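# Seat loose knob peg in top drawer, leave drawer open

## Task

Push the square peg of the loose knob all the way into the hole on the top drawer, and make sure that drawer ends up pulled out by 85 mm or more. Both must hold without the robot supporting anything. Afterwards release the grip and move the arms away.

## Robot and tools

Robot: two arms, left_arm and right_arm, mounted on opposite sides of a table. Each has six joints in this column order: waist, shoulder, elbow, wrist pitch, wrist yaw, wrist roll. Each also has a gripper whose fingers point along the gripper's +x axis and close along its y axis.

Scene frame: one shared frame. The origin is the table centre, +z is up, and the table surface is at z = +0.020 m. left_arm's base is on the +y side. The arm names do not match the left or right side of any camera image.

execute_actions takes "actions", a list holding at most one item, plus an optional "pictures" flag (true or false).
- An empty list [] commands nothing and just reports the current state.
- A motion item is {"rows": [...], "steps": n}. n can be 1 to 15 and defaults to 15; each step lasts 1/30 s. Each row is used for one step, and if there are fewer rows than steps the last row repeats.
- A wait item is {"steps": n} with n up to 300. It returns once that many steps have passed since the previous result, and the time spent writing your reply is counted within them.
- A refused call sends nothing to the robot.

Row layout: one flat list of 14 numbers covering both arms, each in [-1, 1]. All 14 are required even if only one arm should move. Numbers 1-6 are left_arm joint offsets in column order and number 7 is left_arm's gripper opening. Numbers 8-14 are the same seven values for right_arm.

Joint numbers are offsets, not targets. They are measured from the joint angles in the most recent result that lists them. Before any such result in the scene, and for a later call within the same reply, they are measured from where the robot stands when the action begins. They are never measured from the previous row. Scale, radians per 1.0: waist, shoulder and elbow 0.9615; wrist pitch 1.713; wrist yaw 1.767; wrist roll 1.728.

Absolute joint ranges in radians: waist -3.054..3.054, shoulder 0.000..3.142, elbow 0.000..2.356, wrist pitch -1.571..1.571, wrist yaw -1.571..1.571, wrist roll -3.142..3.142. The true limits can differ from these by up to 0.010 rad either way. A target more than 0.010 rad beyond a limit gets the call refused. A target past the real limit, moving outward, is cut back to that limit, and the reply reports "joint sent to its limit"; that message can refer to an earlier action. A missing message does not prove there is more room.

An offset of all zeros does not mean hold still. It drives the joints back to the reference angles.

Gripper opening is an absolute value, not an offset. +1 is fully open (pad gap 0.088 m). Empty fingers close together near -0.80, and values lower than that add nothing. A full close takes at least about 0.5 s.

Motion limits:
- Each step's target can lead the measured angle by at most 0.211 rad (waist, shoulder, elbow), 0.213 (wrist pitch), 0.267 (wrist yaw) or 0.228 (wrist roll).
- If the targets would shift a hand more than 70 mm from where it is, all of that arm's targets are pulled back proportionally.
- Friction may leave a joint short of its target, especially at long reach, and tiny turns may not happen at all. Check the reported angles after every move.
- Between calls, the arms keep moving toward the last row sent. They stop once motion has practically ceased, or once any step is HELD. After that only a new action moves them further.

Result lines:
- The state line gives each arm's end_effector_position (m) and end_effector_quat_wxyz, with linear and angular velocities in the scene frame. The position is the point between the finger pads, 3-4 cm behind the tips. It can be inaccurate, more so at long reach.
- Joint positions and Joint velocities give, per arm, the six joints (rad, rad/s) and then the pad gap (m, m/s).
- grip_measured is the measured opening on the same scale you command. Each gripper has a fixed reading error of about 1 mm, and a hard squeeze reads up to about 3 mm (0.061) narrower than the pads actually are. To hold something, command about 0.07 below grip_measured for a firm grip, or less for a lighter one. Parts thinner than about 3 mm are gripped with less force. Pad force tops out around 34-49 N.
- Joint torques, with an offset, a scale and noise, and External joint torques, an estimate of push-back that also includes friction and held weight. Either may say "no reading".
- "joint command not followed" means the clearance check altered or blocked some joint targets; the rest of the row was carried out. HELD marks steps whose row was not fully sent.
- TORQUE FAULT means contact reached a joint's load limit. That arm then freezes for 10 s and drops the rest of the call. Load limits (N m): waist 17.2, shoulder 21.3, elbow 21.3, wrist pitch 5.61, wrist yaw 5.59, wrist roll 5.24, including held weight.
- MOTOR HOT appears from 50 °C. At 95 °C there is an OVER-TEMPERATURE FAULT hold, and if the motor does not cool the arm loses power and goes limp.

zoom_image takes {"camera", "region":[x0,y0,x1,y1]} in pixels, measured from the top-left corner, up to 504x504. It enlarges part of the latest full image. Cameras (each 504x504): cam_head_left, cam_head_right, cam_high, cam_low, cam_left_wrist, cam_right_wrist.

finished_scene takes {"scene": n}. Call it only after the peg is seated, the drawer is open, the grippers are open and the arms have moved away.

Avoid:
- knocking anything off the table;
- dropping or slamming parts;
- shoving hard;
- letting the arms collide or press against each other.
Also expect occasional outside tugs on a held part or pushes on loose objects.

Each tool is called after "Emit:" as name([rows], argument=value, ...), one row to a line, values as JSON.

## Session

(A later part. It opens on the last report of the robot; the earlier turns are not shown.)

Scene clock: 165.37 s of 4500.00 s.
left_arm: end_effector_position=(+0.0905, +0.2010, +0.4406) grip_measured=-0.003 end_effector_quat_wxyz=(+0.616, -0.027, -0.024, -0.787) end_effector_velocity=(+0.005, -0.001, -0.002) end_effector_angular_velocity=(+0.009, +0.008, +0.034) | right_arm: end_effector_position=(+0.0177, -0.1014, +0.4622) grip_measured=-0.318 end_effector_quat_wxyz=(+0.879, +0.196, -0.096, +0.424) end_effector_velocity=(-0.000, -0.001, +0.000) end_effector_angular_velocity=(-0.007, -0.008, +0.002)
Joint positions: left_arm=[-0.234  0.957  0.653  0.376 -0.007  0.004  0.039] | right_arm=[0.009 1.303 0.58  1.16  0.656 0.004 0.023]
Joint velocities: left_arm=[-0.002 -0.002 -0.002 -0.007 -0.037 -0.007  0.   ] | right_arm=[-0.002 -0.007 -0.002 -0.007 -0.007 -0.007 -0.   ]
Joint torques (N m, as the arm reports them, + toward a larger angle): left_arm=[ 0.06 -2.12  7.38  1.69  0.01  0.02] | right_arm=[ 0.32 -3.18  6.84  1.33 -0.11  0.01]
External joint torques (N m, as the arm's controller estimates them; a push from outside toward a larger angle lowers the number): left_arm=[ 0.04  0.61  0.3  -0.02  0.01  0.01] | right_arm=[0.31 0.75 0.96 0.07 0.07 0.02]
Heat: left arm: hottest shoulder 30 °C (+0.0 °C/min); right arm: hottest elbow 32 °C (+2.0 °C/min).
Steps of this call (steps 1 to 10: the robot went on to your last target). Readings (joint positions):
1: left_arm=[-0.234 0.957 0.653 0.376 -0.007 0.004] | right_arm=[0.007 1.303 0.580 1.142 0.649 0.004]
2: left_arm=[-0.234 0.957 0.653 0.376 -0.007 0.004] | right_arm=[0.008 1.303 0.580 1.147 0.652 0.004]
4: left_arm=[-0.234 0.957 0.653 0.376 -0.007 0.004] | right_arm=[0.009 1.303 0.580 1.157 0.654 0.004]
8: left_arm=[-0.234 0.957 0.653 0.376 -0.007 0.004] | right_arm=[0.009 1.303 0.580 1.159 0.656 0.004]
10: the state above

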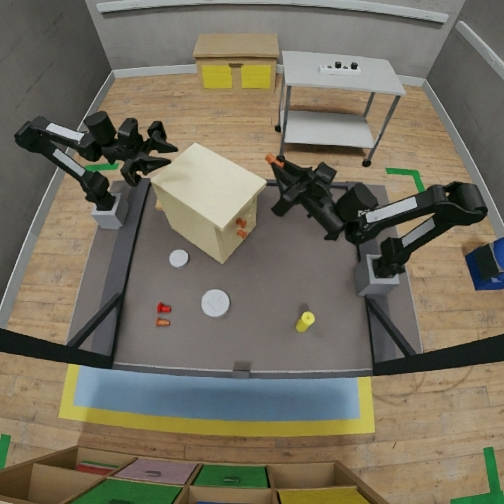

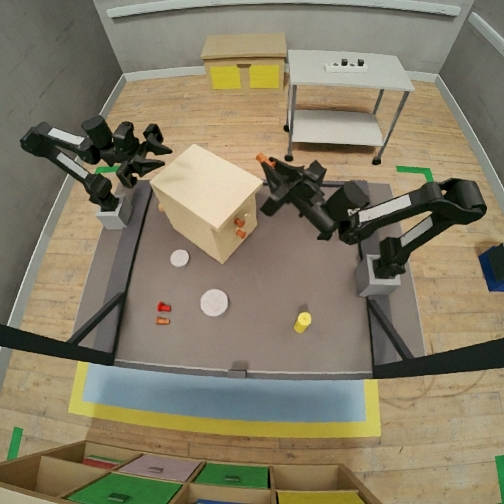

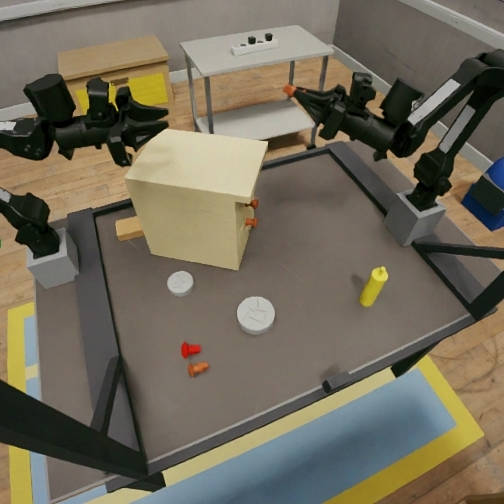

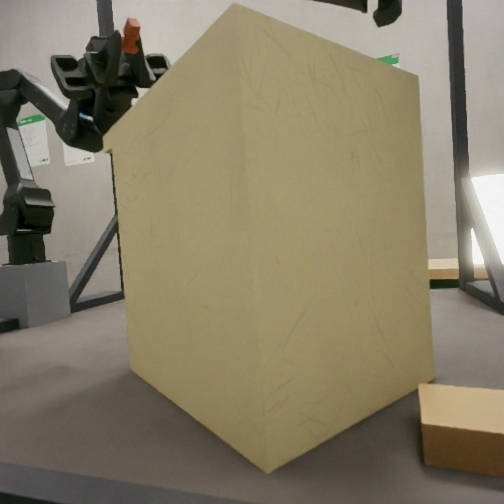

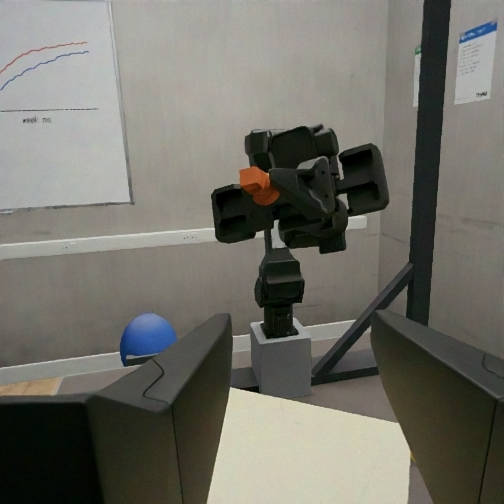

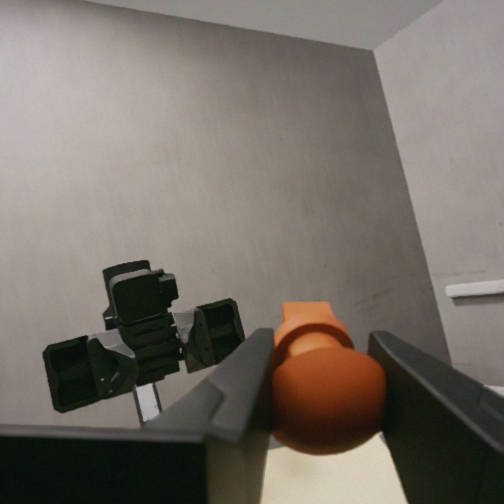

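Emit:
execute_actions([
  {"rows":[[0,0,0,0,0,0,0,0,0.745,-0.065,0.2,0,0,-0.42]]},
], pictures=false)

Emit:
execute_actions([
  {"steps":20},
])

Scene clock: 170.07 s of 4500.00 s.
left_arm: end_effector_position=(+0.0905, +0.2010, +0.4406) grip_measured=-0.003 end_effector_quat_wxyz=(+0.616, -0.027, -0.024, -0.787) end_effector_velocity=(+0.000, +0.000, -0.005) end_effector_angular_velocity=(+0.023, +0.002, +0.004) | right_arm: end_effector_position=(+0.0184, -0.0460, +0.2503) grip_measured=-0.318 end_effector_quat_wxyz=(+0.901, +0.009, -0.002, +0.434) end_effector_velocity=(-0.000, -0.013, -0.158) end_effector_angular_velocity=(-0.446, -0.010, +0.005)
Joint positions: left_arm=[-0.234  0.957  0.653  0.376 -0.007  0.004  0.039] | right_arm=[0.009 1.997 0.518 1.494 0.657 0.004 0.023]
Joint velocities: left_arm=[-0.002 -0.002 -0.002 -0.022 -0.007 -0.007 -0.   ] | right_arm=[-0.002  0.374 -0.066  0.007 -0.007 -0.022 -0.   ]
Joint torques (N m, as the arm reports them, + toward a larger angle): left_arm=[ 0.07 -2.12  7.22  1.74  0.01  0.01] | right_arm=[-0.04 -6.46  4.12  1.79 -0.03  0.02]
External joint torques (N m, as the arm's controller estimates them; a push from outside toward a larger angle lowers the number): left_arm=[0.07 0.59 0.18 0.04 0.01 0.  ] | right_arm=[-0.03  1.4   0.01 -0.21 -0.02  0.  ]
Heat: left arm: hottest elbow 30 °C (-1.0 °C/min); right arm: hottest elbow 32 °C (+2.0 °C/min).
Steps of this call (steps 1 to 30: the robot went on to your last target; steps 31 to 90: nothing new was sent; then 1.20 s passed at rest; steps 91 to 105: all 15 steps of this action). Readings (joint positions):
91: left_arm=[-0.234 0.957 0.653 0.376 -0.007 0.004] | right_arm=[0.009 1.327 0.575 1.200 0.657 0.004]
92: left_arm=[-0.234 0.957 0.653 0.376 -0.007 0.004] | right_arm=[0.009 1.370 0.569 1.286 0.657 0.004]
94: left_arm=[-0.234 0.957 0.653 0.376 -0.007 0.004] | right_arm=[0.009 1.480 0.554 1.382 0.657 0.004]
98: left_arm=[-0.234 0.957 0.653 0.376 -0.007 0.004] | right_arm=[0.009 1.717 0.529 1.471 0.657 0.004]
105: the state above

Scene clock: 170.73 s of 4500.00 s.
left_arm: end_effector_position=(+0.0905, +0.2010, +0.4406) grip_measured=-0.003 end_effector_quat_wxyz=(+0.616, -0.027, -0.024, -0.787) end_effector_velocity=(+0.003, +0.001, -0.000) end_effector_angular_velocity=(+0.005, +0.008, +0.019) | right_arm: end_effector_position=(+0.0184, -0.0464, +0.2452) grip_measured=-0.318 end_effector_quat_wxyz=(+0.901, +0.004, +0.000, +0.434) end_effector_velocity=(+0.002, -0.002, -0.001) end_effector_angular_velocity=(-0.012, -0.006, -0.010)
Joint positions: left_arm=[-0.234  0.957  0.653  0.376 -0.007  0.004  0.039] | right_arm=[0.009 2.012 0.517 1.499 0.657 0.004 0.023]
Joint velocities: left_arm=[-0.002 -0.007 -0.002 -0.007 -0.022 -0.007 -0.   ] | right_arm=[-0.002 -0.002 -0.002 -0.007  0.007 -0.007 -0.   ]
Joint torques (N m, as the arm reports them, + toward a larger angle): left_arm=[-0.05 -2.48  7.36  1.73  0.01  0.01] | right_arm=[-0.07 -4.85  3.73  1.57 -0.02  0.02]
External joint torques (N m, as the arm's controller estimates them; a push from outside toward a larger angle lowers the number): left_arm=[-0.07  0.36  0.17 -0.02  0.02  0.  ] | right_arm=[-0.06  1.49  0.54  0.03 -0.03  0.01]
Heat: left arm: hottest elbow 30 °C (-1.0 °C/min); right arm: hottest elbow 31 °C (+1.0 °C/min).
Steps of this call (steps 1 to 20: the robot went on to your last target). Readings (joint positions):
1: left_arm=[-0.234 0.957 0.653 0.376 -0.007 0.004] | right_arm=[0.009 2.006 0.517 1.494 0.657 0.004]
2: left_arm=[-0.234 0.957 0.653 0.376 -0.007 0.004] | right_arm=[0.009 2.010 0.517 1.494 0.657 0.004]
4: left_arm=[-0.234 0.957 0.653 0.376 -0.007 0.004] | right_arm=[0.009 2.011 0.517 1.498 0.657 0.004]
8: left_arm=[-0.234 0.957 0.653 0.376 -0.007 0.004] | right_arm=[0.009 2.012 0.517 1.499 0.657 0.004]
20: the state above

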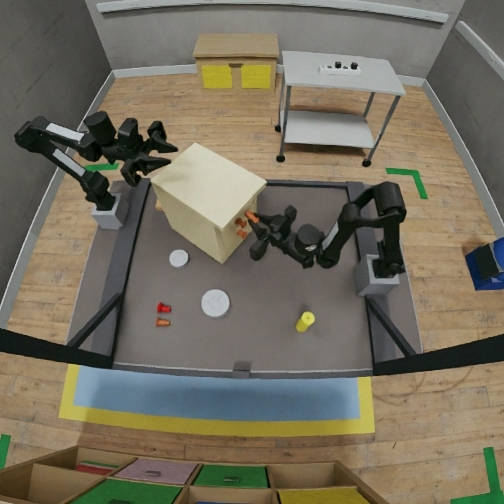

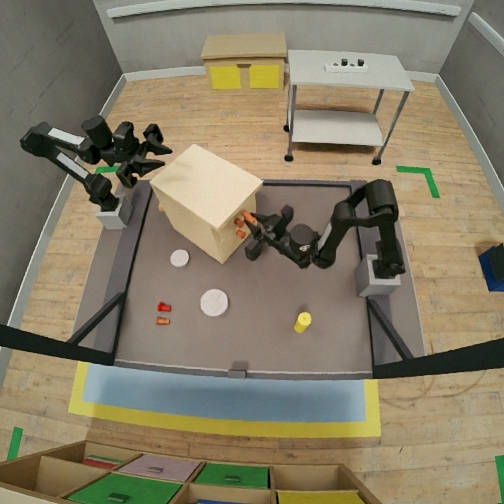

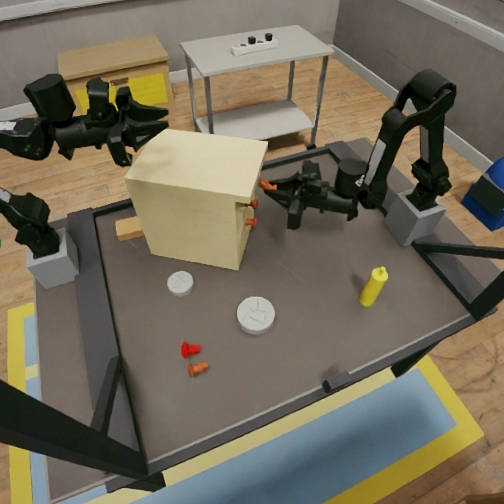

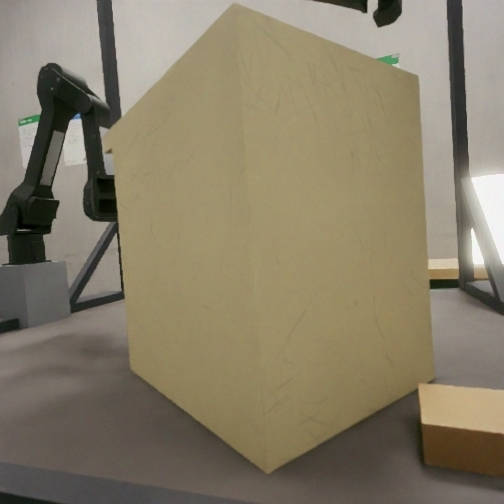

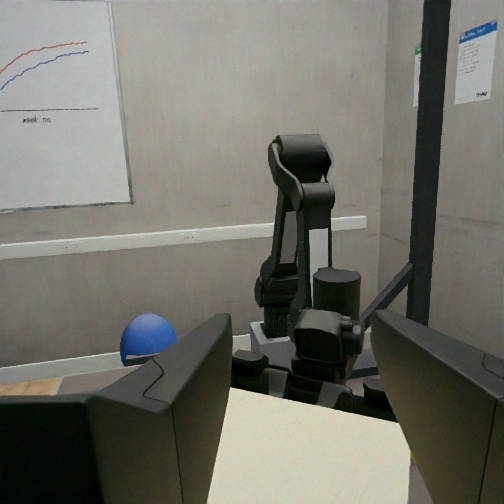

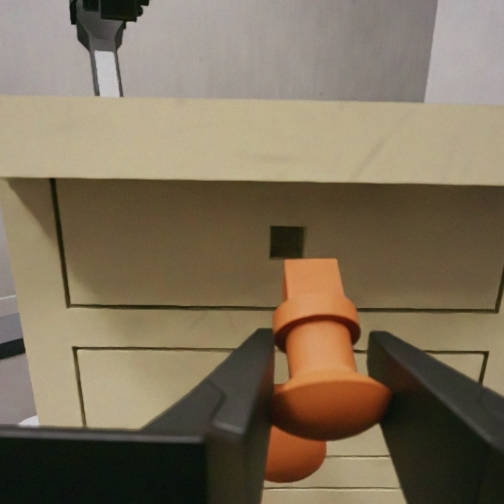

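Emit:
execute_actions([
  {"rows":[[0,0,0,0,0,0,0,-0.038,0.04,0.062,-0.012,-0.02,0,-0.42]]},
], pictures=false)

Emit:
execute_actions([
  {"rows":[[0,0,0,0,0,0,0,0,-0.03,0,-0.017,0,0,-0.42],[0,0,0,0,0,0,0,0,-0.03,0,-0.017,0,0,-0.42],[0,0,0,0,0,0,0,0,-0.03,0,-0.017,0,0,-0.42],[0,0,0,0,0,0,0,0,-0.07,0,-0.039,0,0,-0.42]]},
])

Emit:
zoom_image(camera="cam_high", region=[230,140,330,230])

Scene clock: 186.13 s of 4500.00 s.
left_arm: end_effector_position=(+0.0905, +0.2010, +0.4406) grip_measured=-0.003 end_effector_quat_wxyz=(+0.616, -0.027, -0.024, -0.787) end_effector_velocity=(+0.000, -0.001, -0.007) end_effector_angular_velocity=(+0.024, -0.013, +0.005) | right_arm: end_effector_position=(+0.0285, -0.0345, +0.2434) grip_measured=-0.318 end_effector_quat_wxyz=(+0.901, +0.004, -0.000, +0.433) end_effector_velocity=(-0.002, +0.002, +0.000) end_effector_angular_velocity=(-0.007, -0.006, +0.020)
Joint positions: left_arm=[-0.234  0.957  0.653  0.376 -0.007  0.004  0.039] | right_arm=[-0.024  2.043  0.568  1.481  0.624  0.004  0.023]
Joint velocities: left_arm=[-0.002  0.002 -0.002 -0.022 -0.007  0.007 -0.   ] | right_arm=[-0.002 -0.002  0.002 -0.007 -0.022 -0.007 -0.   ]
Joint torques (N m, as the arm reports them, + toward a larger angle): left_arm=[-0.09 -2.25  7.32  1.72  0.03 -0.03] | right_arm=[-0.27 -5.14  4.73  1.24 -0.11  0.02]
External joint torques (N m, as the arm's controller estimates them; a push from outside toward a larger angle lowers the number): left_arm=[-0.09  0.45  0.27  0.02  0.03 -0.04] | right_arm=[-0.28  1.55  1.36 -0.32 -0.1   0.01]
Heat: left arm: hottest elbow 31 °C (+0.0 °C/min); right arm: hottest elbow 30 °C (+0.0 °C/min).
Steps of this call (steps 1 to 15: the robot went on to your last target; steps 16 to 90: nothing new was sent; then 11.90 s passed at rest; steps 91 to 105: all 15 steps of this action). Readings (joint positions):
91: left_arm=[-0.234 0.957 0.653 0.376 -0.007 0.004] | right_arm=[0.007 2.016 0.521 1.499 0.652 0.004]
92: left_arm=[-0.234 0.957 0.653 0.376 -0.007 0.004] | right_arm=[0.000 2.023 0.532 1.495 0.643 0.004]
94: left_arm=[-0.234 0.957 0.653 0.376 -0.007 0.004] | right_arm=[-0.015 2.037 0.556 1.485 0.632 0.004]
98: left_arm=[-0.234 0.957 0.653 0.376 -0.007 0.004] | right_arm=[-0.024 2.042 0.566 1.482 0.626 0.004]
105: the state above

Scene clock: 186.63 s of 4500.00 s.
left_arm: end_effector_position=(+0.0905, +0.2010, +0.4406) grip_measured=-0.003 end_effector_quat_wxyz=(+0.616, -0.027, -0.024, -0.787) end_effector_velocity=(+0.004, -0.001, -0.002) end_effector_angular_velocity=(+0.009, +0.007, +0.024) | right_arm: end_effector_position=(+0.0284, -0.0346, +0.2532) grip_measured=-0.318 end_effector_quat_wxyz=(+0.901, +0.001, +0.002, +0.434) end_effector_velocity=(+0.000, -0.000, -0.004) end_effector_angular_velocity=(-0.027, -0.005, +0.005)
Joint positions: left_arm=[-0.234  0.957  0.653  0.376 -0.007  0.004  0.039] | right_arm=[-0.024  1.987  0.568  1.416  0.624  0.004  0.023]
Joint velocities: left_arm=[ 0.002 -0.002 -0.002 -0.007 -0.022 -0.007  0.   ] | right_arm=[-0.002 -0.002 -0.002 -0.022 -0.007 -0.007 -0.   ]
Joint torques (N m, as the arm reports them, + toward a larger angle): left_arm=[-0.04 -2.36  7.3   1.72  0.04  0.03] | right_arm=[ 0.   -6.8   4.07  1.26  0.01  0.02]
External joint torques (N m, as the arm's controller estimates them; a push from outside toward a larger angle lowers the number): left_arm=[-0.08  0.39  0.18  0.    0.05  0.02] | right_arm=[ 0.   -0.22  0.46 -0.29  0.01  0.01]
Heat: left arm: hottest elbow 31 °C (+0.0 °C/min); right arm: hottest elbow 30 °C (+0.0 °C/min).
Steps of this call (steps 1 to 15: all 15 steps of this action). Readings (joint positions):
1: left_arm=[-0.234 0.957 0.653 0.376 -0.007 0.004] | right_arm=[-0.024 2.042 0.568 1.477 0.624 0.004]
2: left_arm=[-0.234 0.957 0.653 0.376 -0.007 0.004] | right_arm=[-0.024 2.039 0.568 1.467 0.624 0.004]
4: left_arm=[-0.234 0.957 0.653 0.376 -0.007 0.004] | right_arm=[-0.024 2.030 0.568 1.453 0.624 0.004]
8: left_arm=[-0.234 0.957 0.653 0.376 -0.007 0.004] | right_arm=[-0.024 1.995 0.568 1.426 0.624 0.004]
15: the state above

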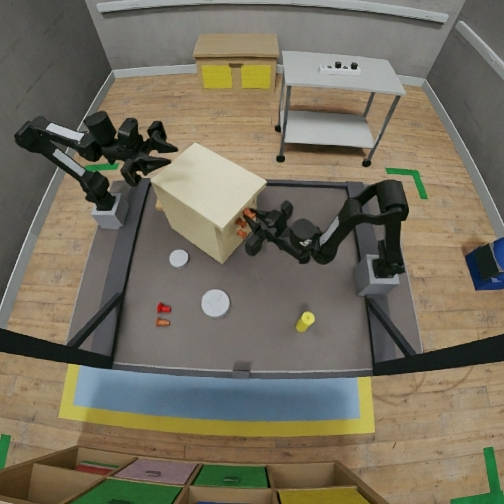

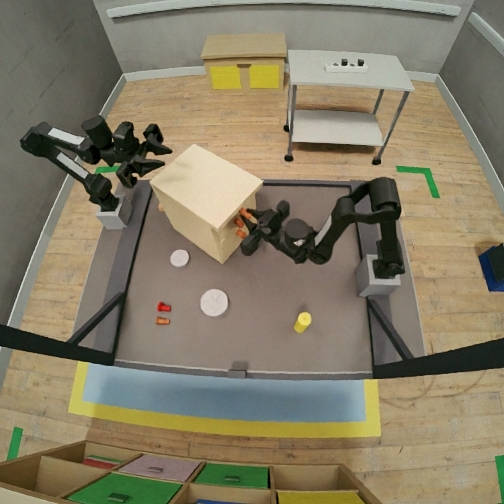

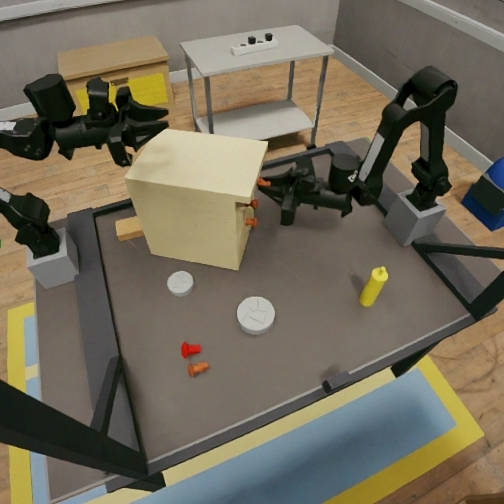

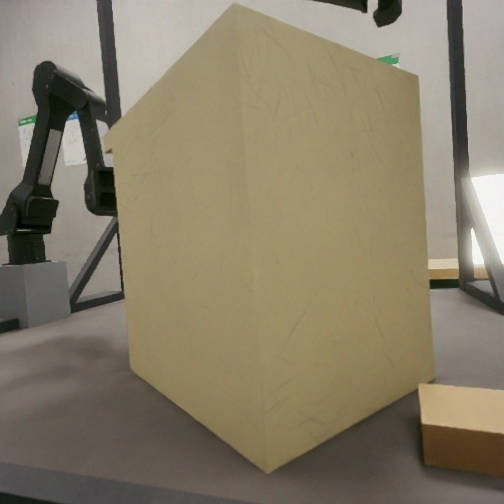

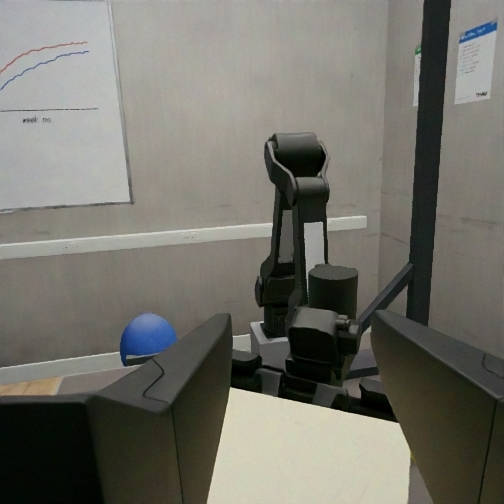

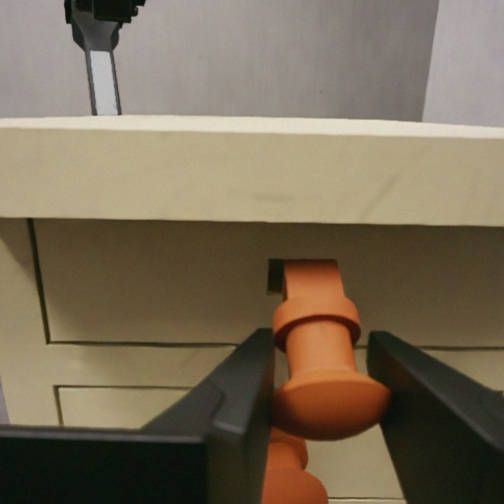

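Region (230, 140, 330, 230) of cam_high's 504x504 image, scaled by 5.040, with more detail than that image has; it fills the top 454 rows of this view, and the rest is white.

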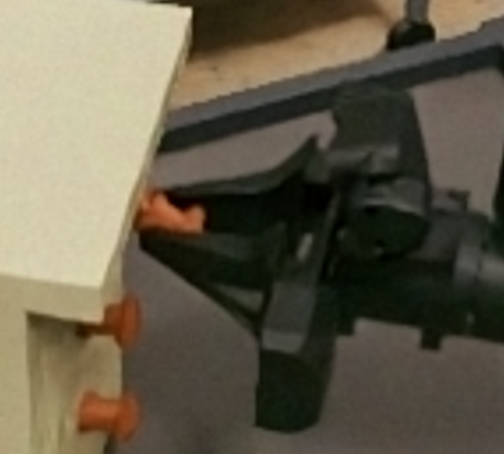

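Emit:
execute_actions([
  {"rows":[[0,0,0,0,0,0,0,-0.05,0.05,0.103,-0.026,-0.026,0,-0.42]]},
])

Scene clock: 191.37 s of 4500.00 s.
left_arm: end_effector_position=(+0.0905, +0.2010, +0.4406) grip_measured=-0.003 end_effector_quat_wxyz=(+0.616, -0.027, -0.024, -0.787) end_effector_velocity=(+0.000, +0.001, +0.001) end_effector_angular_velocity=(-0.005, +0.009, +0.004) | right_arm: end_effector_position=(+0.0387, -0.0177, +0.2481) grip_measured=-0.318 end_effector_quat_wxyz=(+0.899, -0.006, +0.006, +0.437) end_effector_velocity=(+0.002, -0.001, -0.003) end_effector_angular_velocity=(-0.017, -0.005, +0.000)
Joint positions: left_arm=[-0.234  0.957  0.653  0.376 -0.007  0.004  0.039] | right_arm=[-0.058  2.03   0.64   1.371  0.583  0.004  0.023]
Joint velocities: left_arm=[-0.002 -0.002 -0.002  0.007 -0.007 -0.007  0.   ] | right_arm=[-0.007  0.002 -0.002 -0.007 -0.007 -0.007 -0.   ]
Joint torques (N m, as the arm reports them, + toward a larger angle): left_arm=[ 0.01 -2.44  7.28  1.74  0.04  0.  ] | right_arm=[-1.36 -5.68  7.47  1.41 -0.2   0.02]
External joint torques (N m, as the arm's controller estimates them; a push from outside toward a larger angle lowers the number): left_arm=[ 0.01  0.26  0.24  0.04  0.04 -0.01] | right_arm=[-1.32  1.29  3.74 -0.16 -0.21  0.01]
Heat: left arm: hottest elbow 31 °C (+0.0 °C/min); right arm: hottest elbow 30 °C (-1.0 °C/min).
Steps of this call (steps 1 to 15: the robot went on to your last target; steps 16 to 90: nothing new was sent; then 1.23 s passed at rest; steps 91 to 105: all 15 steps of this action). Readings (joint positions):
91: left_arm=[-0.234 0.957 0.653 0.376 -0.007 0.004] | right_arm=[-0.027 1.991 0.576 1.410 0.618 0.004]
92: left_arm=[-0.234 0.957 0.653 0.376 -0.007 0.004] | right_arm=[-0.036 2.000 0.596 1.396 0.606 0.004]
94: left_arm=[-0.234 0.957 0.653 0.376 -0.007 0.004] | right_arm=[-0.054 2.017 0.633 1.378 0.588 0.004]
98: left_arm=[-0.234 0.957 0.653 0.376 -0.007 0.004] | right_arm=[-0.057 2.029 0.639 1.373 0.585 0.004]
105: the state above

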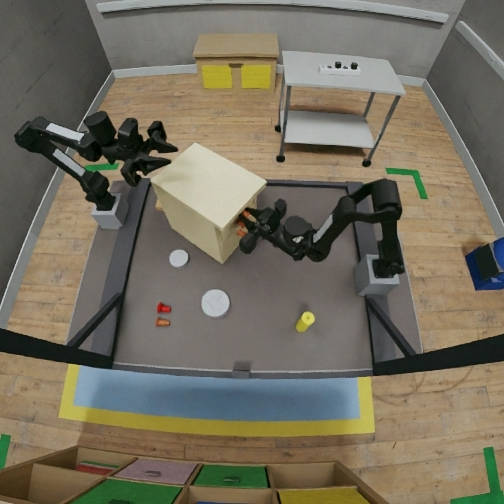

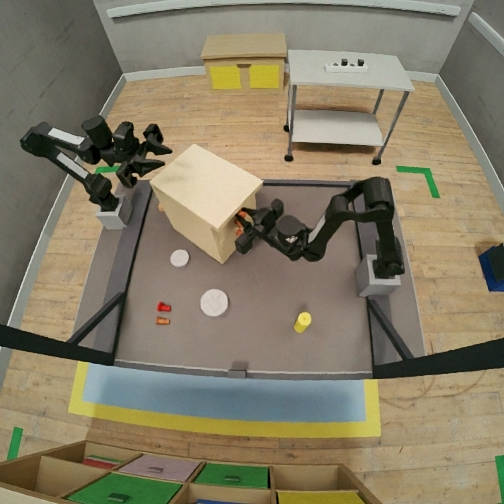

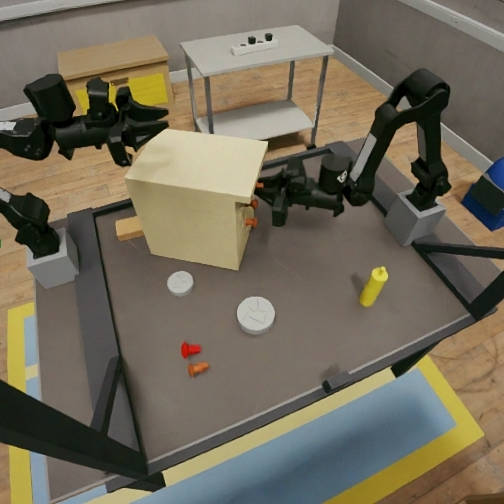

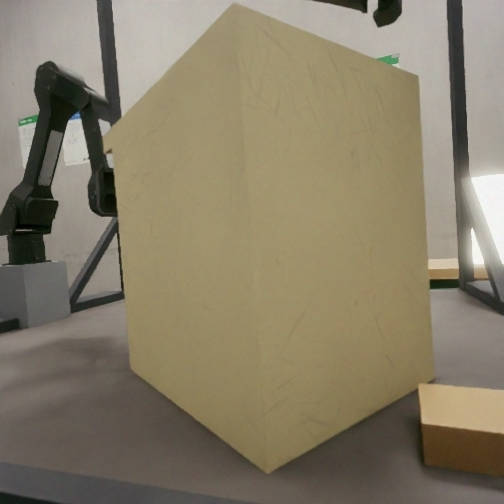

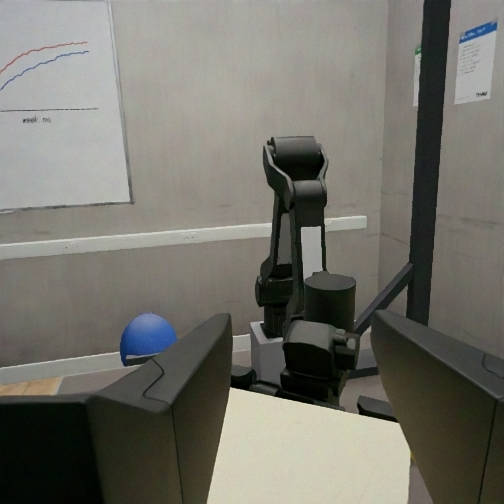

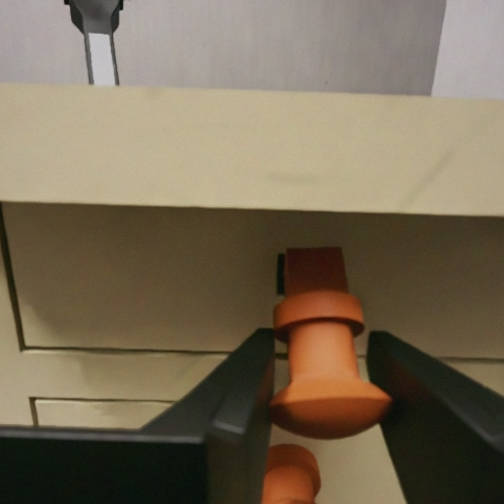

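Emit:
execute_actions([
  {"rows":[[0,0,0,0,0,0,0,0.018,-0.01,-0.03,0.012,0.01,0,-0.42],[0,0,0,0,0,0,0,0.018,-0.01,-0.03,0.012,0.01,0,-0.42],[0,0,0,0,0,0,0,0.018,-0.01,-0.03,0.012,0.01,0,-0.42],[0,0,0,0,0,0,0,0.018,-0.05,-0.03,0,0.01,0,-0.42],[0,0,0,0,0,0,0,0.018,-0.07,-0.03,-0.01,0.01,0,-0.42],[0,0,0,0,0,0,0,0.018,-0.09,-0.03,-0.02,0.01,0,-0.42],[0,0,0,0,0,0,0,0.018,-0.12,-0.03,-0.035,0.01,0,-0.42]]},
])

Scene clock: 204.93 s of 4500.00 s.
left_arm: end_effector_position=(+0.0905, +0.2010, +0.4406) grip_measured=-0.003 end_effector_quat_wxyz=(+0.616, -0.027, -0.024, -0.787) end_effector_velocity=(+0.000, +0.001, +0.001) end_effector_angular_velocity=(-0.002, +0.024, +0.003) | right_arm: end_effector_position=(+0.0338, -0.0247, +0.2694) grip_measured=-0.318 end_effector_quat_wxyz=(+0.900, -0.000, +0.002, +0.437) end_effector_velocity=(+0.000, -0.000, -0.003) end_effector_angular_velocity=(-0.031, -0.004, +0.005)
Joint positions: left_arm=[-0.234  0.957  0.653  0.376 -0.007  0.004  0.039] | right_arm=[-0.043  1.932  0.614  1.312  0.598  0.004  0.023]
Joint velocities: left_arm=[-0.002 -0.002 -0.002  0.007 -0.007 -0.022 -0.   ] | right_arm=[-0.002 -0.012 -0.002 -0.037 -0.007 -0.007 -0.   ]
Joint torques (N m, as the arm reports them, + toward a larger angle): left_arm=[ 0.03 -2.4   7.11  1.74  0.05 -0.01] | right_arm=[ 0.28 -7.29  4.23  1.39  0.12  0.02]
External joint torques (N m, as the arm's controller estimates them; a push from outside toward a larger angle lowers the number): left_arm=[ 0.    0.34  0.    0.02  0.05 -0.02] | right_arm=[ 0.3  -0.71  0.21 -0.14  0.12  0.01]
Heat: left arm: hottest elbow 31 °C (+1.0 °C/min); right arm: hottest elbow 30 °C (-2.0 °C/min).
Steps of this call (steps 1 to 15: the robot went on to your last target; steps 16 to 90: nothing new was sent; then 10.07 s passed at rest; steps 91 to 105: all 15 steps of this action). Readings (joint positions):
91: left_arm=[-0.234 0.957 0.653 0.376 -0.007 0.004] | right_arm=[-0.057 2.030 0.638 1.371 0.585 0.004]
92: left_arm=[-0.234 0.957 0.653 0.376 -0.007 0.004] | right_arm=[-0.053 2.030 0.632 1.379 0.588 0.004]
94: left_arm=[-0.234 0.957 0.653 0.376 -0.007 0.004] | right_arm=[-0.048 2.026 0.626 1.382 0.593 0.004]
98: left_arm=[-0.234 0.957 0.653 0.376 -0.007 0.004] | right_arm=[-0.044 1.971 0.615 1.337 0.597 0.004]
105: the state above

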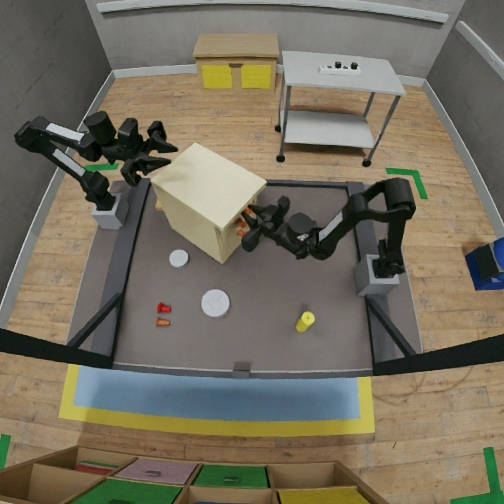

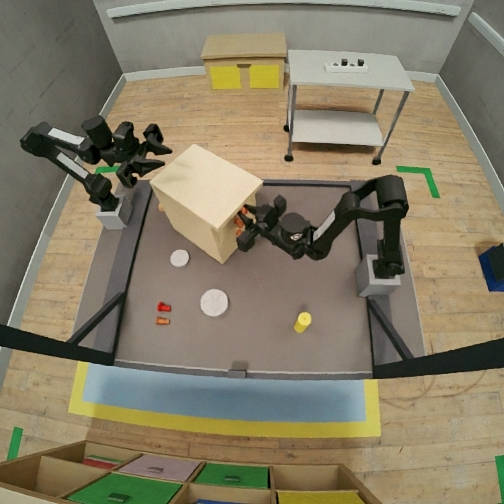

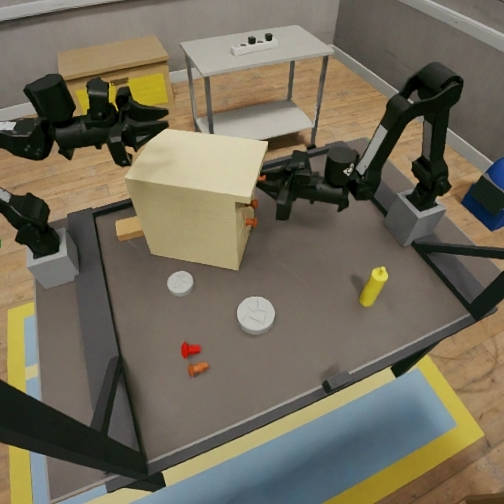

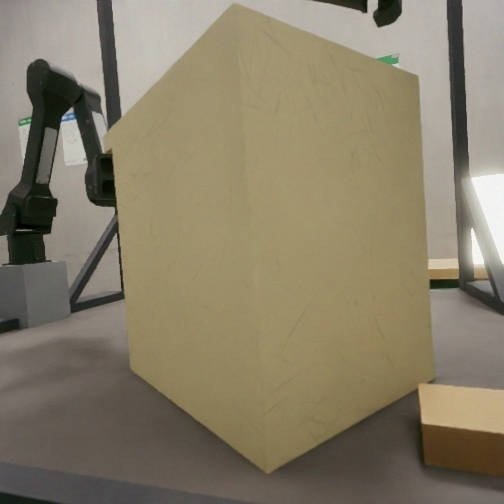

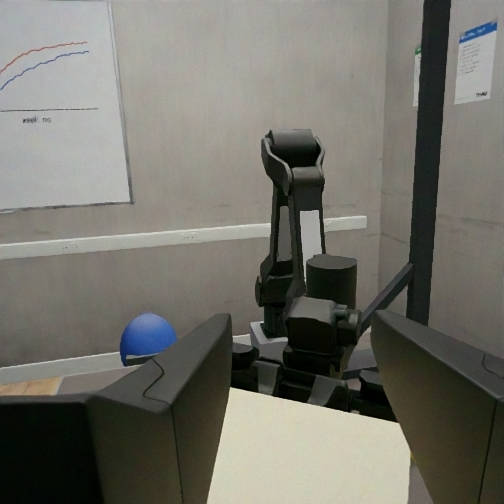

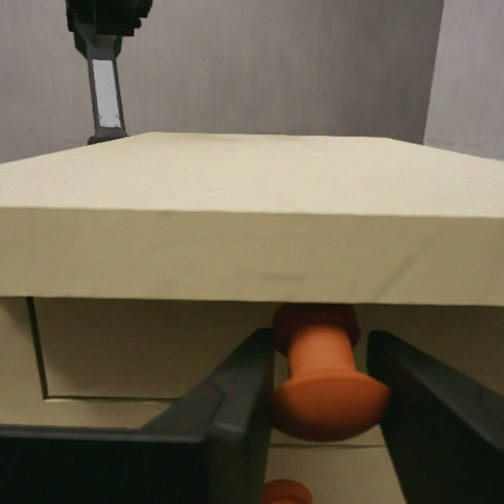

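Emit:
execute_actions([
  {"rows":[[0,0,0,0,0,0,0,0.01,-0.04,-0.01,-0.008,0.005,0,-0.42],[0,0,0,0,0,0,0,0.01,-0.04,-0.01,-0.008,0.005,0,-0.42],[0,0,0,0,0,0,0,0.01,-0.04,-0.01,-0.008,0.005,0,-0.42],[0,0,0,0,0,0,0,0.01,-0.085,-0.01,-0.03,0.005,0,-0.42]]},
])

Scene clock: 211.90 s of 4500.00 s.
left_arm: end_effector_position=(+0.0905, +0.2010, +0.4406) grip_measured=-0.003 end_effector_quat_wxyz=(+0.616, -0.027, -0.024, -0.787) end_effector_velocity=(+0.000, +0.001, +0.004) end_effector_angular_velocity=(-0.010, +0.011, +0.004) | right_arm: end_effector_position=(+0.0310, -0.0288, +0.2758) grip_measured=-0.318 end_effector_quat_wxyz=(+0.899, -0.008, +0.007, +0.438) end_effector_velocity=(-0.002, +0.000, +0.001) end_effector_angular_velocity=(-0.016, -0.017, +0.010)
Joint positions: left_arm=[-0.234  0.957  0.653  0.376 -0.007  0.004  0.039] | right_arm=[-0.036  1.877  0.602  1.252  0.604  0.004  0.023]
Joint velocities: left_arm=[-0.002 -0.002  0.002  0.007 -0.007 -0.007 -0.   ] | right_arm=[ 0.002 -0.007 -0.002 -0.007 -0.007 -0.022 -0.   ]
Joint torques (N m, as the arm reports them, + toward a larger angle): left_arm=[-0.06 -2.46  7.28  1.68  0.   -0.02] | right_arm=[ 0.2  -8.27  5.25  1.96  0.17  0.02]
External joint torques (N m, as the arm's controller estimates them; a push from outside toward a larger angle lowers the number): left_arm=[-0.07  0.3   0.12 -0.05  0.01 -0.03] | right_arm=[ 0.2  -1.75  0.96  0.38  0.16  0.01]
Heat: left arm: hottest elbow 31 °C (+1.0 °C/min); right arm: hottest shoulder 30 °C (-2.0 °C/min).
Steps of this call (steps 1 to 15: the robot went on to your last target; steps 16 to 90: nothing new was sent; then 3.47 s passed at rest; steps 91 to 105: all 15 steps of this action). Readings (joint positions):
91: left_arm=[-0.234 0.957 0.653 0.376 -0.007 0.004] | right_arm=[-0.043 1.929 0.614 1.308 0.599 0.004]
92: left_arm=[-0.234 0.957 0.653 0.376 -0.007 0.004] | right_arm=[-0.041 1.924 0.612 1.304 0.601 0.004]
94: left_arm=[-0.234 0.957 0.653 0.376 -0.007 0.004] | right_arm=[-0.039 1.912 0.609 1.291 0.603 0.004]
98: left_arm=[-0.234 0.957 0.653 0.376 -0.007 0.004] | right_arm=[-0.036 1.882 0.602 1.260 0.604 0.004]
105: the state above

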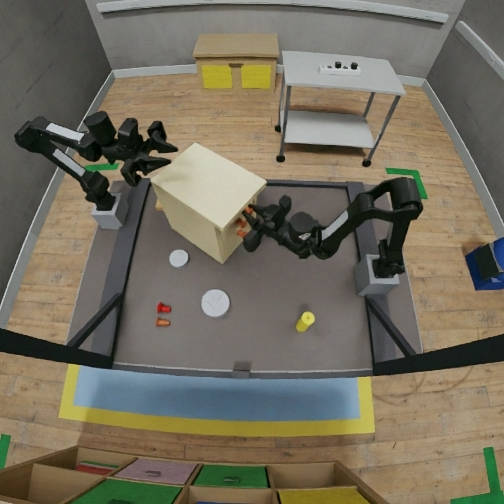

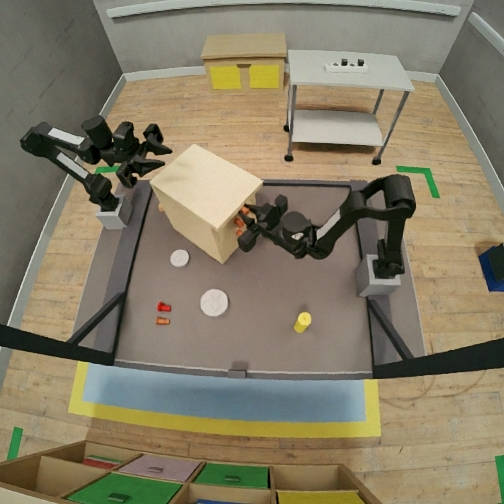

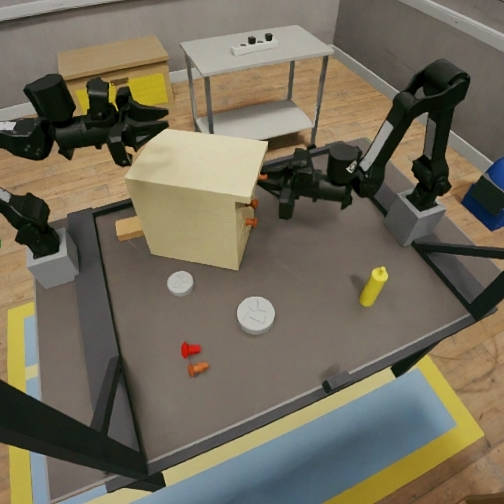

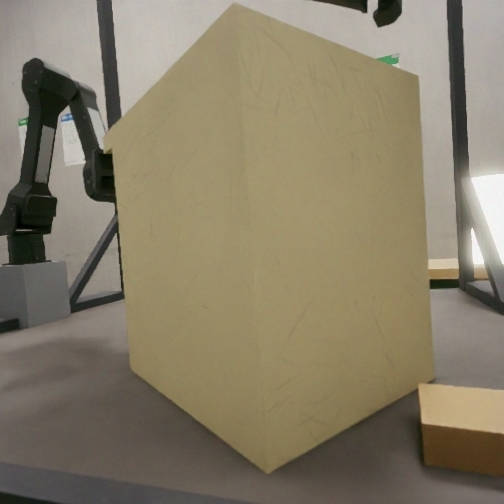

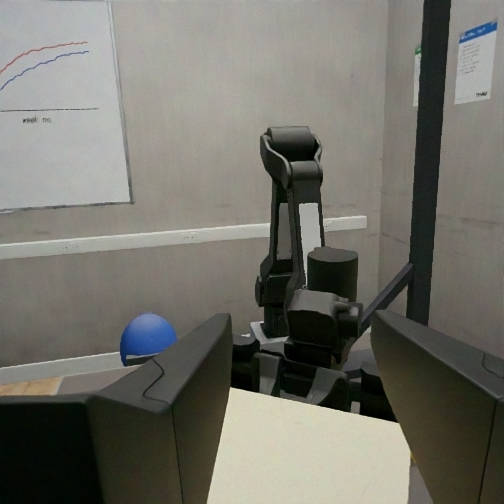

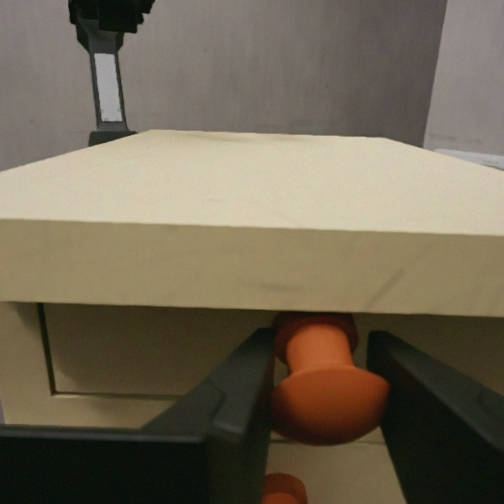

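Emit:
execute_actions([
  {"rows":[[0,0,0,0,0,0,0,0,-0.05,0,0.005,0,0,-0.42]]},
], pictures=false)

Emit:
execute_actions([
  {"rows":[[0,0,0,0,0,0,0,0,0.14,0,0.08,0,0,-0.42]]},
])

Scene clock: 218.43 s of 4500.00 s.
left_arm: end_effector_position=(+0.0905, +0.2010, +0.4406) grip_measured=-0.003 end_effector_quat_wxyz=(+0.616, -0.027, -0.024, -0.787) end_effector_velocity=(+0.003, +0.000, +0.001) end_effector_angular_velocity=(-0.005, +0.010, +0.019) | right_arm: end_effector_position=(+0.0304, -0.0302, +0.2788) grip_measured=-0.318 end_effector_quat_wxyz=(+0.899, -0.006, +0.006, +0.439) end_effector_velocity=(+0.000, -0.000, -0.001) end_effector_angular_velocity=(-0.003, +0.006, +0.005)
Joint positions: left_arm=[-0.234  0.957  0.653  0.376 -0.007  0.004  0.039] | right_arm=[-0.035  1.863  0.596  1.248  0.602  0.004  0.023]
Joint velocities: left_arm=[-0.002 -0.002 -0.002  0.007 -0.022 -0.007 -0.   ] | right_arm=[-0.002 -0.002 -0.002 -0.007 -0.007  0.007 -0.   ]
Joint torques (N m, as the arm reports them, + toward a larger angle): left_arm=[-0.01 -2.24  7.18  1.73  0.01 -0.02] | right_arm=[-0.06 -8.86  5.53  2.24  0.1   0.02]
External joint torques (N m, as the arm's controller estimates them; a push from outside toward a larger angle lowers the number): left_arm=[-0.02  0.51  0.07  0.01  0.02 -0.03] | right_arm=[-0.05 -2.4   1.19  0.65  0.09  0.01]
Heat: left arm: hottest elbow 31 °C (+1.0 °C/min); right arm: hottest shoulder 31 °C (-1.0 °C/min).
Steps of this call (steps 1 to 15: the robot went on to your last target; steps 16 to 90: nothing new was sent; then 3.03 s passed at rest; steps 91 to 105: all 15 steps of this action). Readings (joint positions):
91: left_arm=[-0.234 0.957 0.653 0.376 -0.007 0.004] | right_arm=[-0.036 1.875 0.601 1.251 0.604 0.004]
92: left_arm=[-0.234 0.957 0.653 0.376 -0.007 0.004] | right_arm=[-0.036 1.872 0.600 1.250 0.603 0.004]
94: left_arm=[-0.234 0.957 0.653 0.376 -0.007 0.004] | right_arm=[-0.035 1.865 0.597 1.248 0.602 0.004]
98: left_arm=[-0.234 0.957 0.653 0.376 -0.007 0.004] | right_arm=[-0.035 1.863 0.596 1.248 0.602 0.004]
105: the state above

Scene clock: 218.93 s of 4500.00 s.
left_arm: end_effector_position=(+0.0905, +0.2010, +0.4406) grip_measured=-0.003 end_effector_quat_wxyz=(+0.616, -0.027, -0.024, -0.787) end_effector_velocity=(+0.000, -0.001, -0.004) end_effector_angular_velocity=(+0.010, -0.010, +0.005) | right_arm: end_effector_position=(+0.0307, -0.0276, +0.2529) grip_measured=-0.318 end_effector_quat_wxyz=(+0.899, -0.005, +0.005, +0.438) end_effector_velocity=(-0.002, +0.001, -0.000) end_effector_angular_velocity=(-0.011, -0.017, +0.020)
Joint positions: left_arm=[-0.234  0.957  0.653  0.376 -0.007  0.004  0.039] | right_arm=[-0.035  1.99   0.595  1.379  0.603  0.004  0.023]
Joint velocities: left_arm=[-0.002  0.002 -0.002 -0.007 -0.007  0.007 -0.   ] | right_arm=[-0.002  0.002 -0.002  0.007 -0.022 -0.022 -0.   ]
Joint torques (N m, as the arm reports them, + toward a larger angle): left_arm=[ 0.06 -2.44  7.35  1.72  0.05  0.01] | right_arm=[ 0.01 -5.19  4.36  1.66 -0.03  0.02]
External joint torques (N m, as the arm's controller estimates them; a push from outside toward a larger angle lowers the number): left_arm=[0.06 0.23 0.33 0.03 0.05 0.  ] | right_arm=[ 0.01  1.56  0.61  0.08 -0.04  0.01]
Heat: left arm: hottest elbow 31 °C (+1.0 °C/min); right arm: hottest shoulder 31 °C (-1.0 °C/min).
Steps of this call (steps 1 to 15: all 15 steps of this action). Readings (joint positions):
1: left_arm=[-0.234 0.957 0.653 0.376 -0.007 0.004] | right_arm=[-0.035 1.879 0.596 1.266 0.602 0.004]
2: left_arm=[-0.234 0.957 0.653 0.376 -0.007 0.004] | right_arm=[-0.035 1.908 0.596 1.313 0.603 0.004]
4: left_arm=[-0.234 0.957 0.653 0.376 -0.007 0.004] | right_arm=[-0.035 1.956 0.596 1.344 0.603 0.004]
8: left_arm=[-0.234 0.957 0.653 0.376 -0.007 0.004] | right_arm=[-0.035 1.989 0.595 1.372 0.603 0.004]
15: the state above

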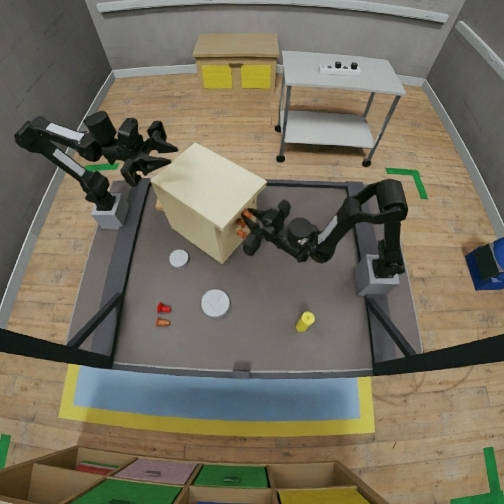

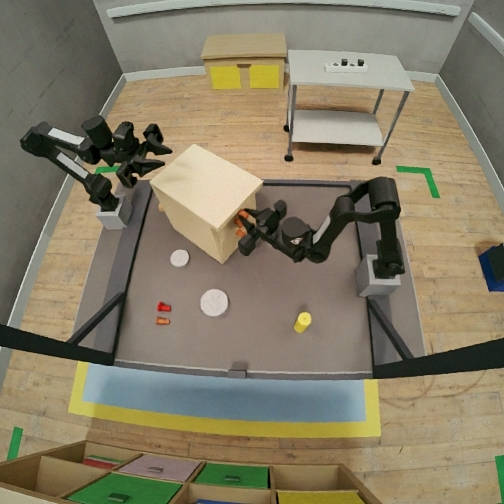

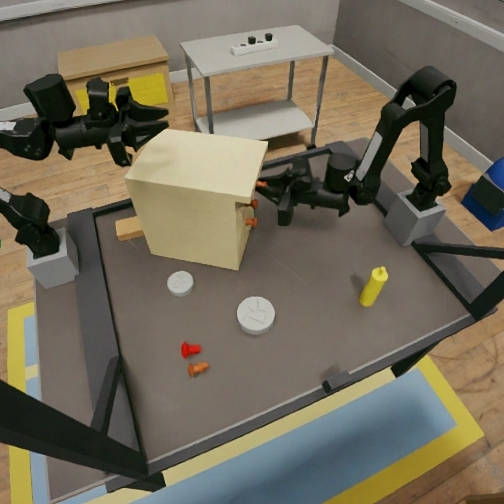

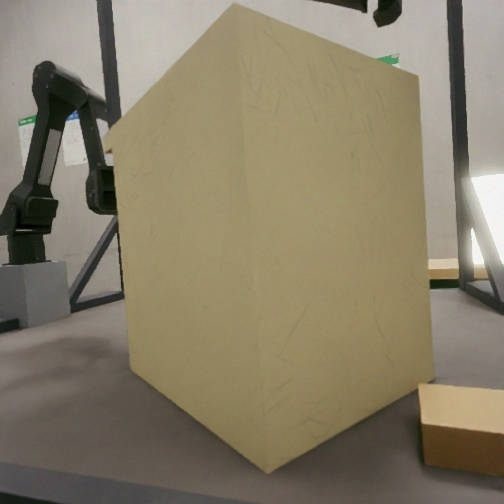

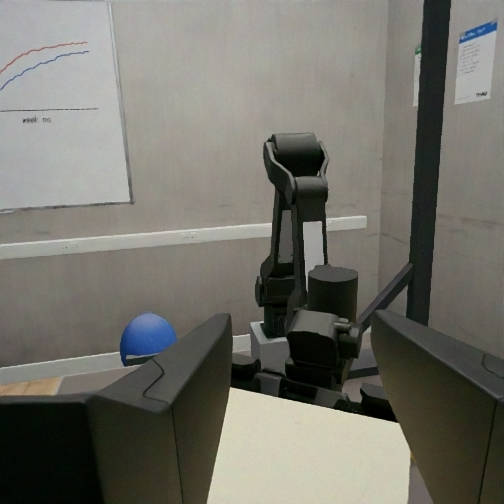

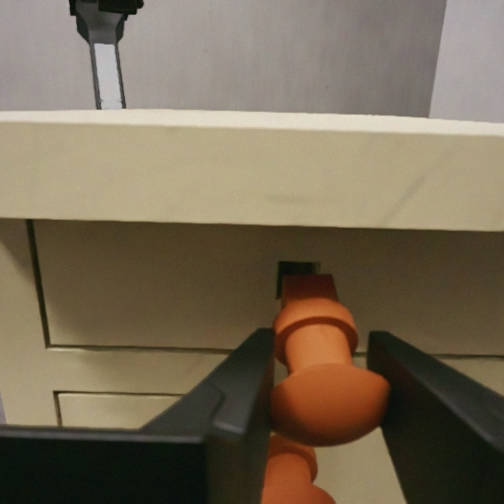

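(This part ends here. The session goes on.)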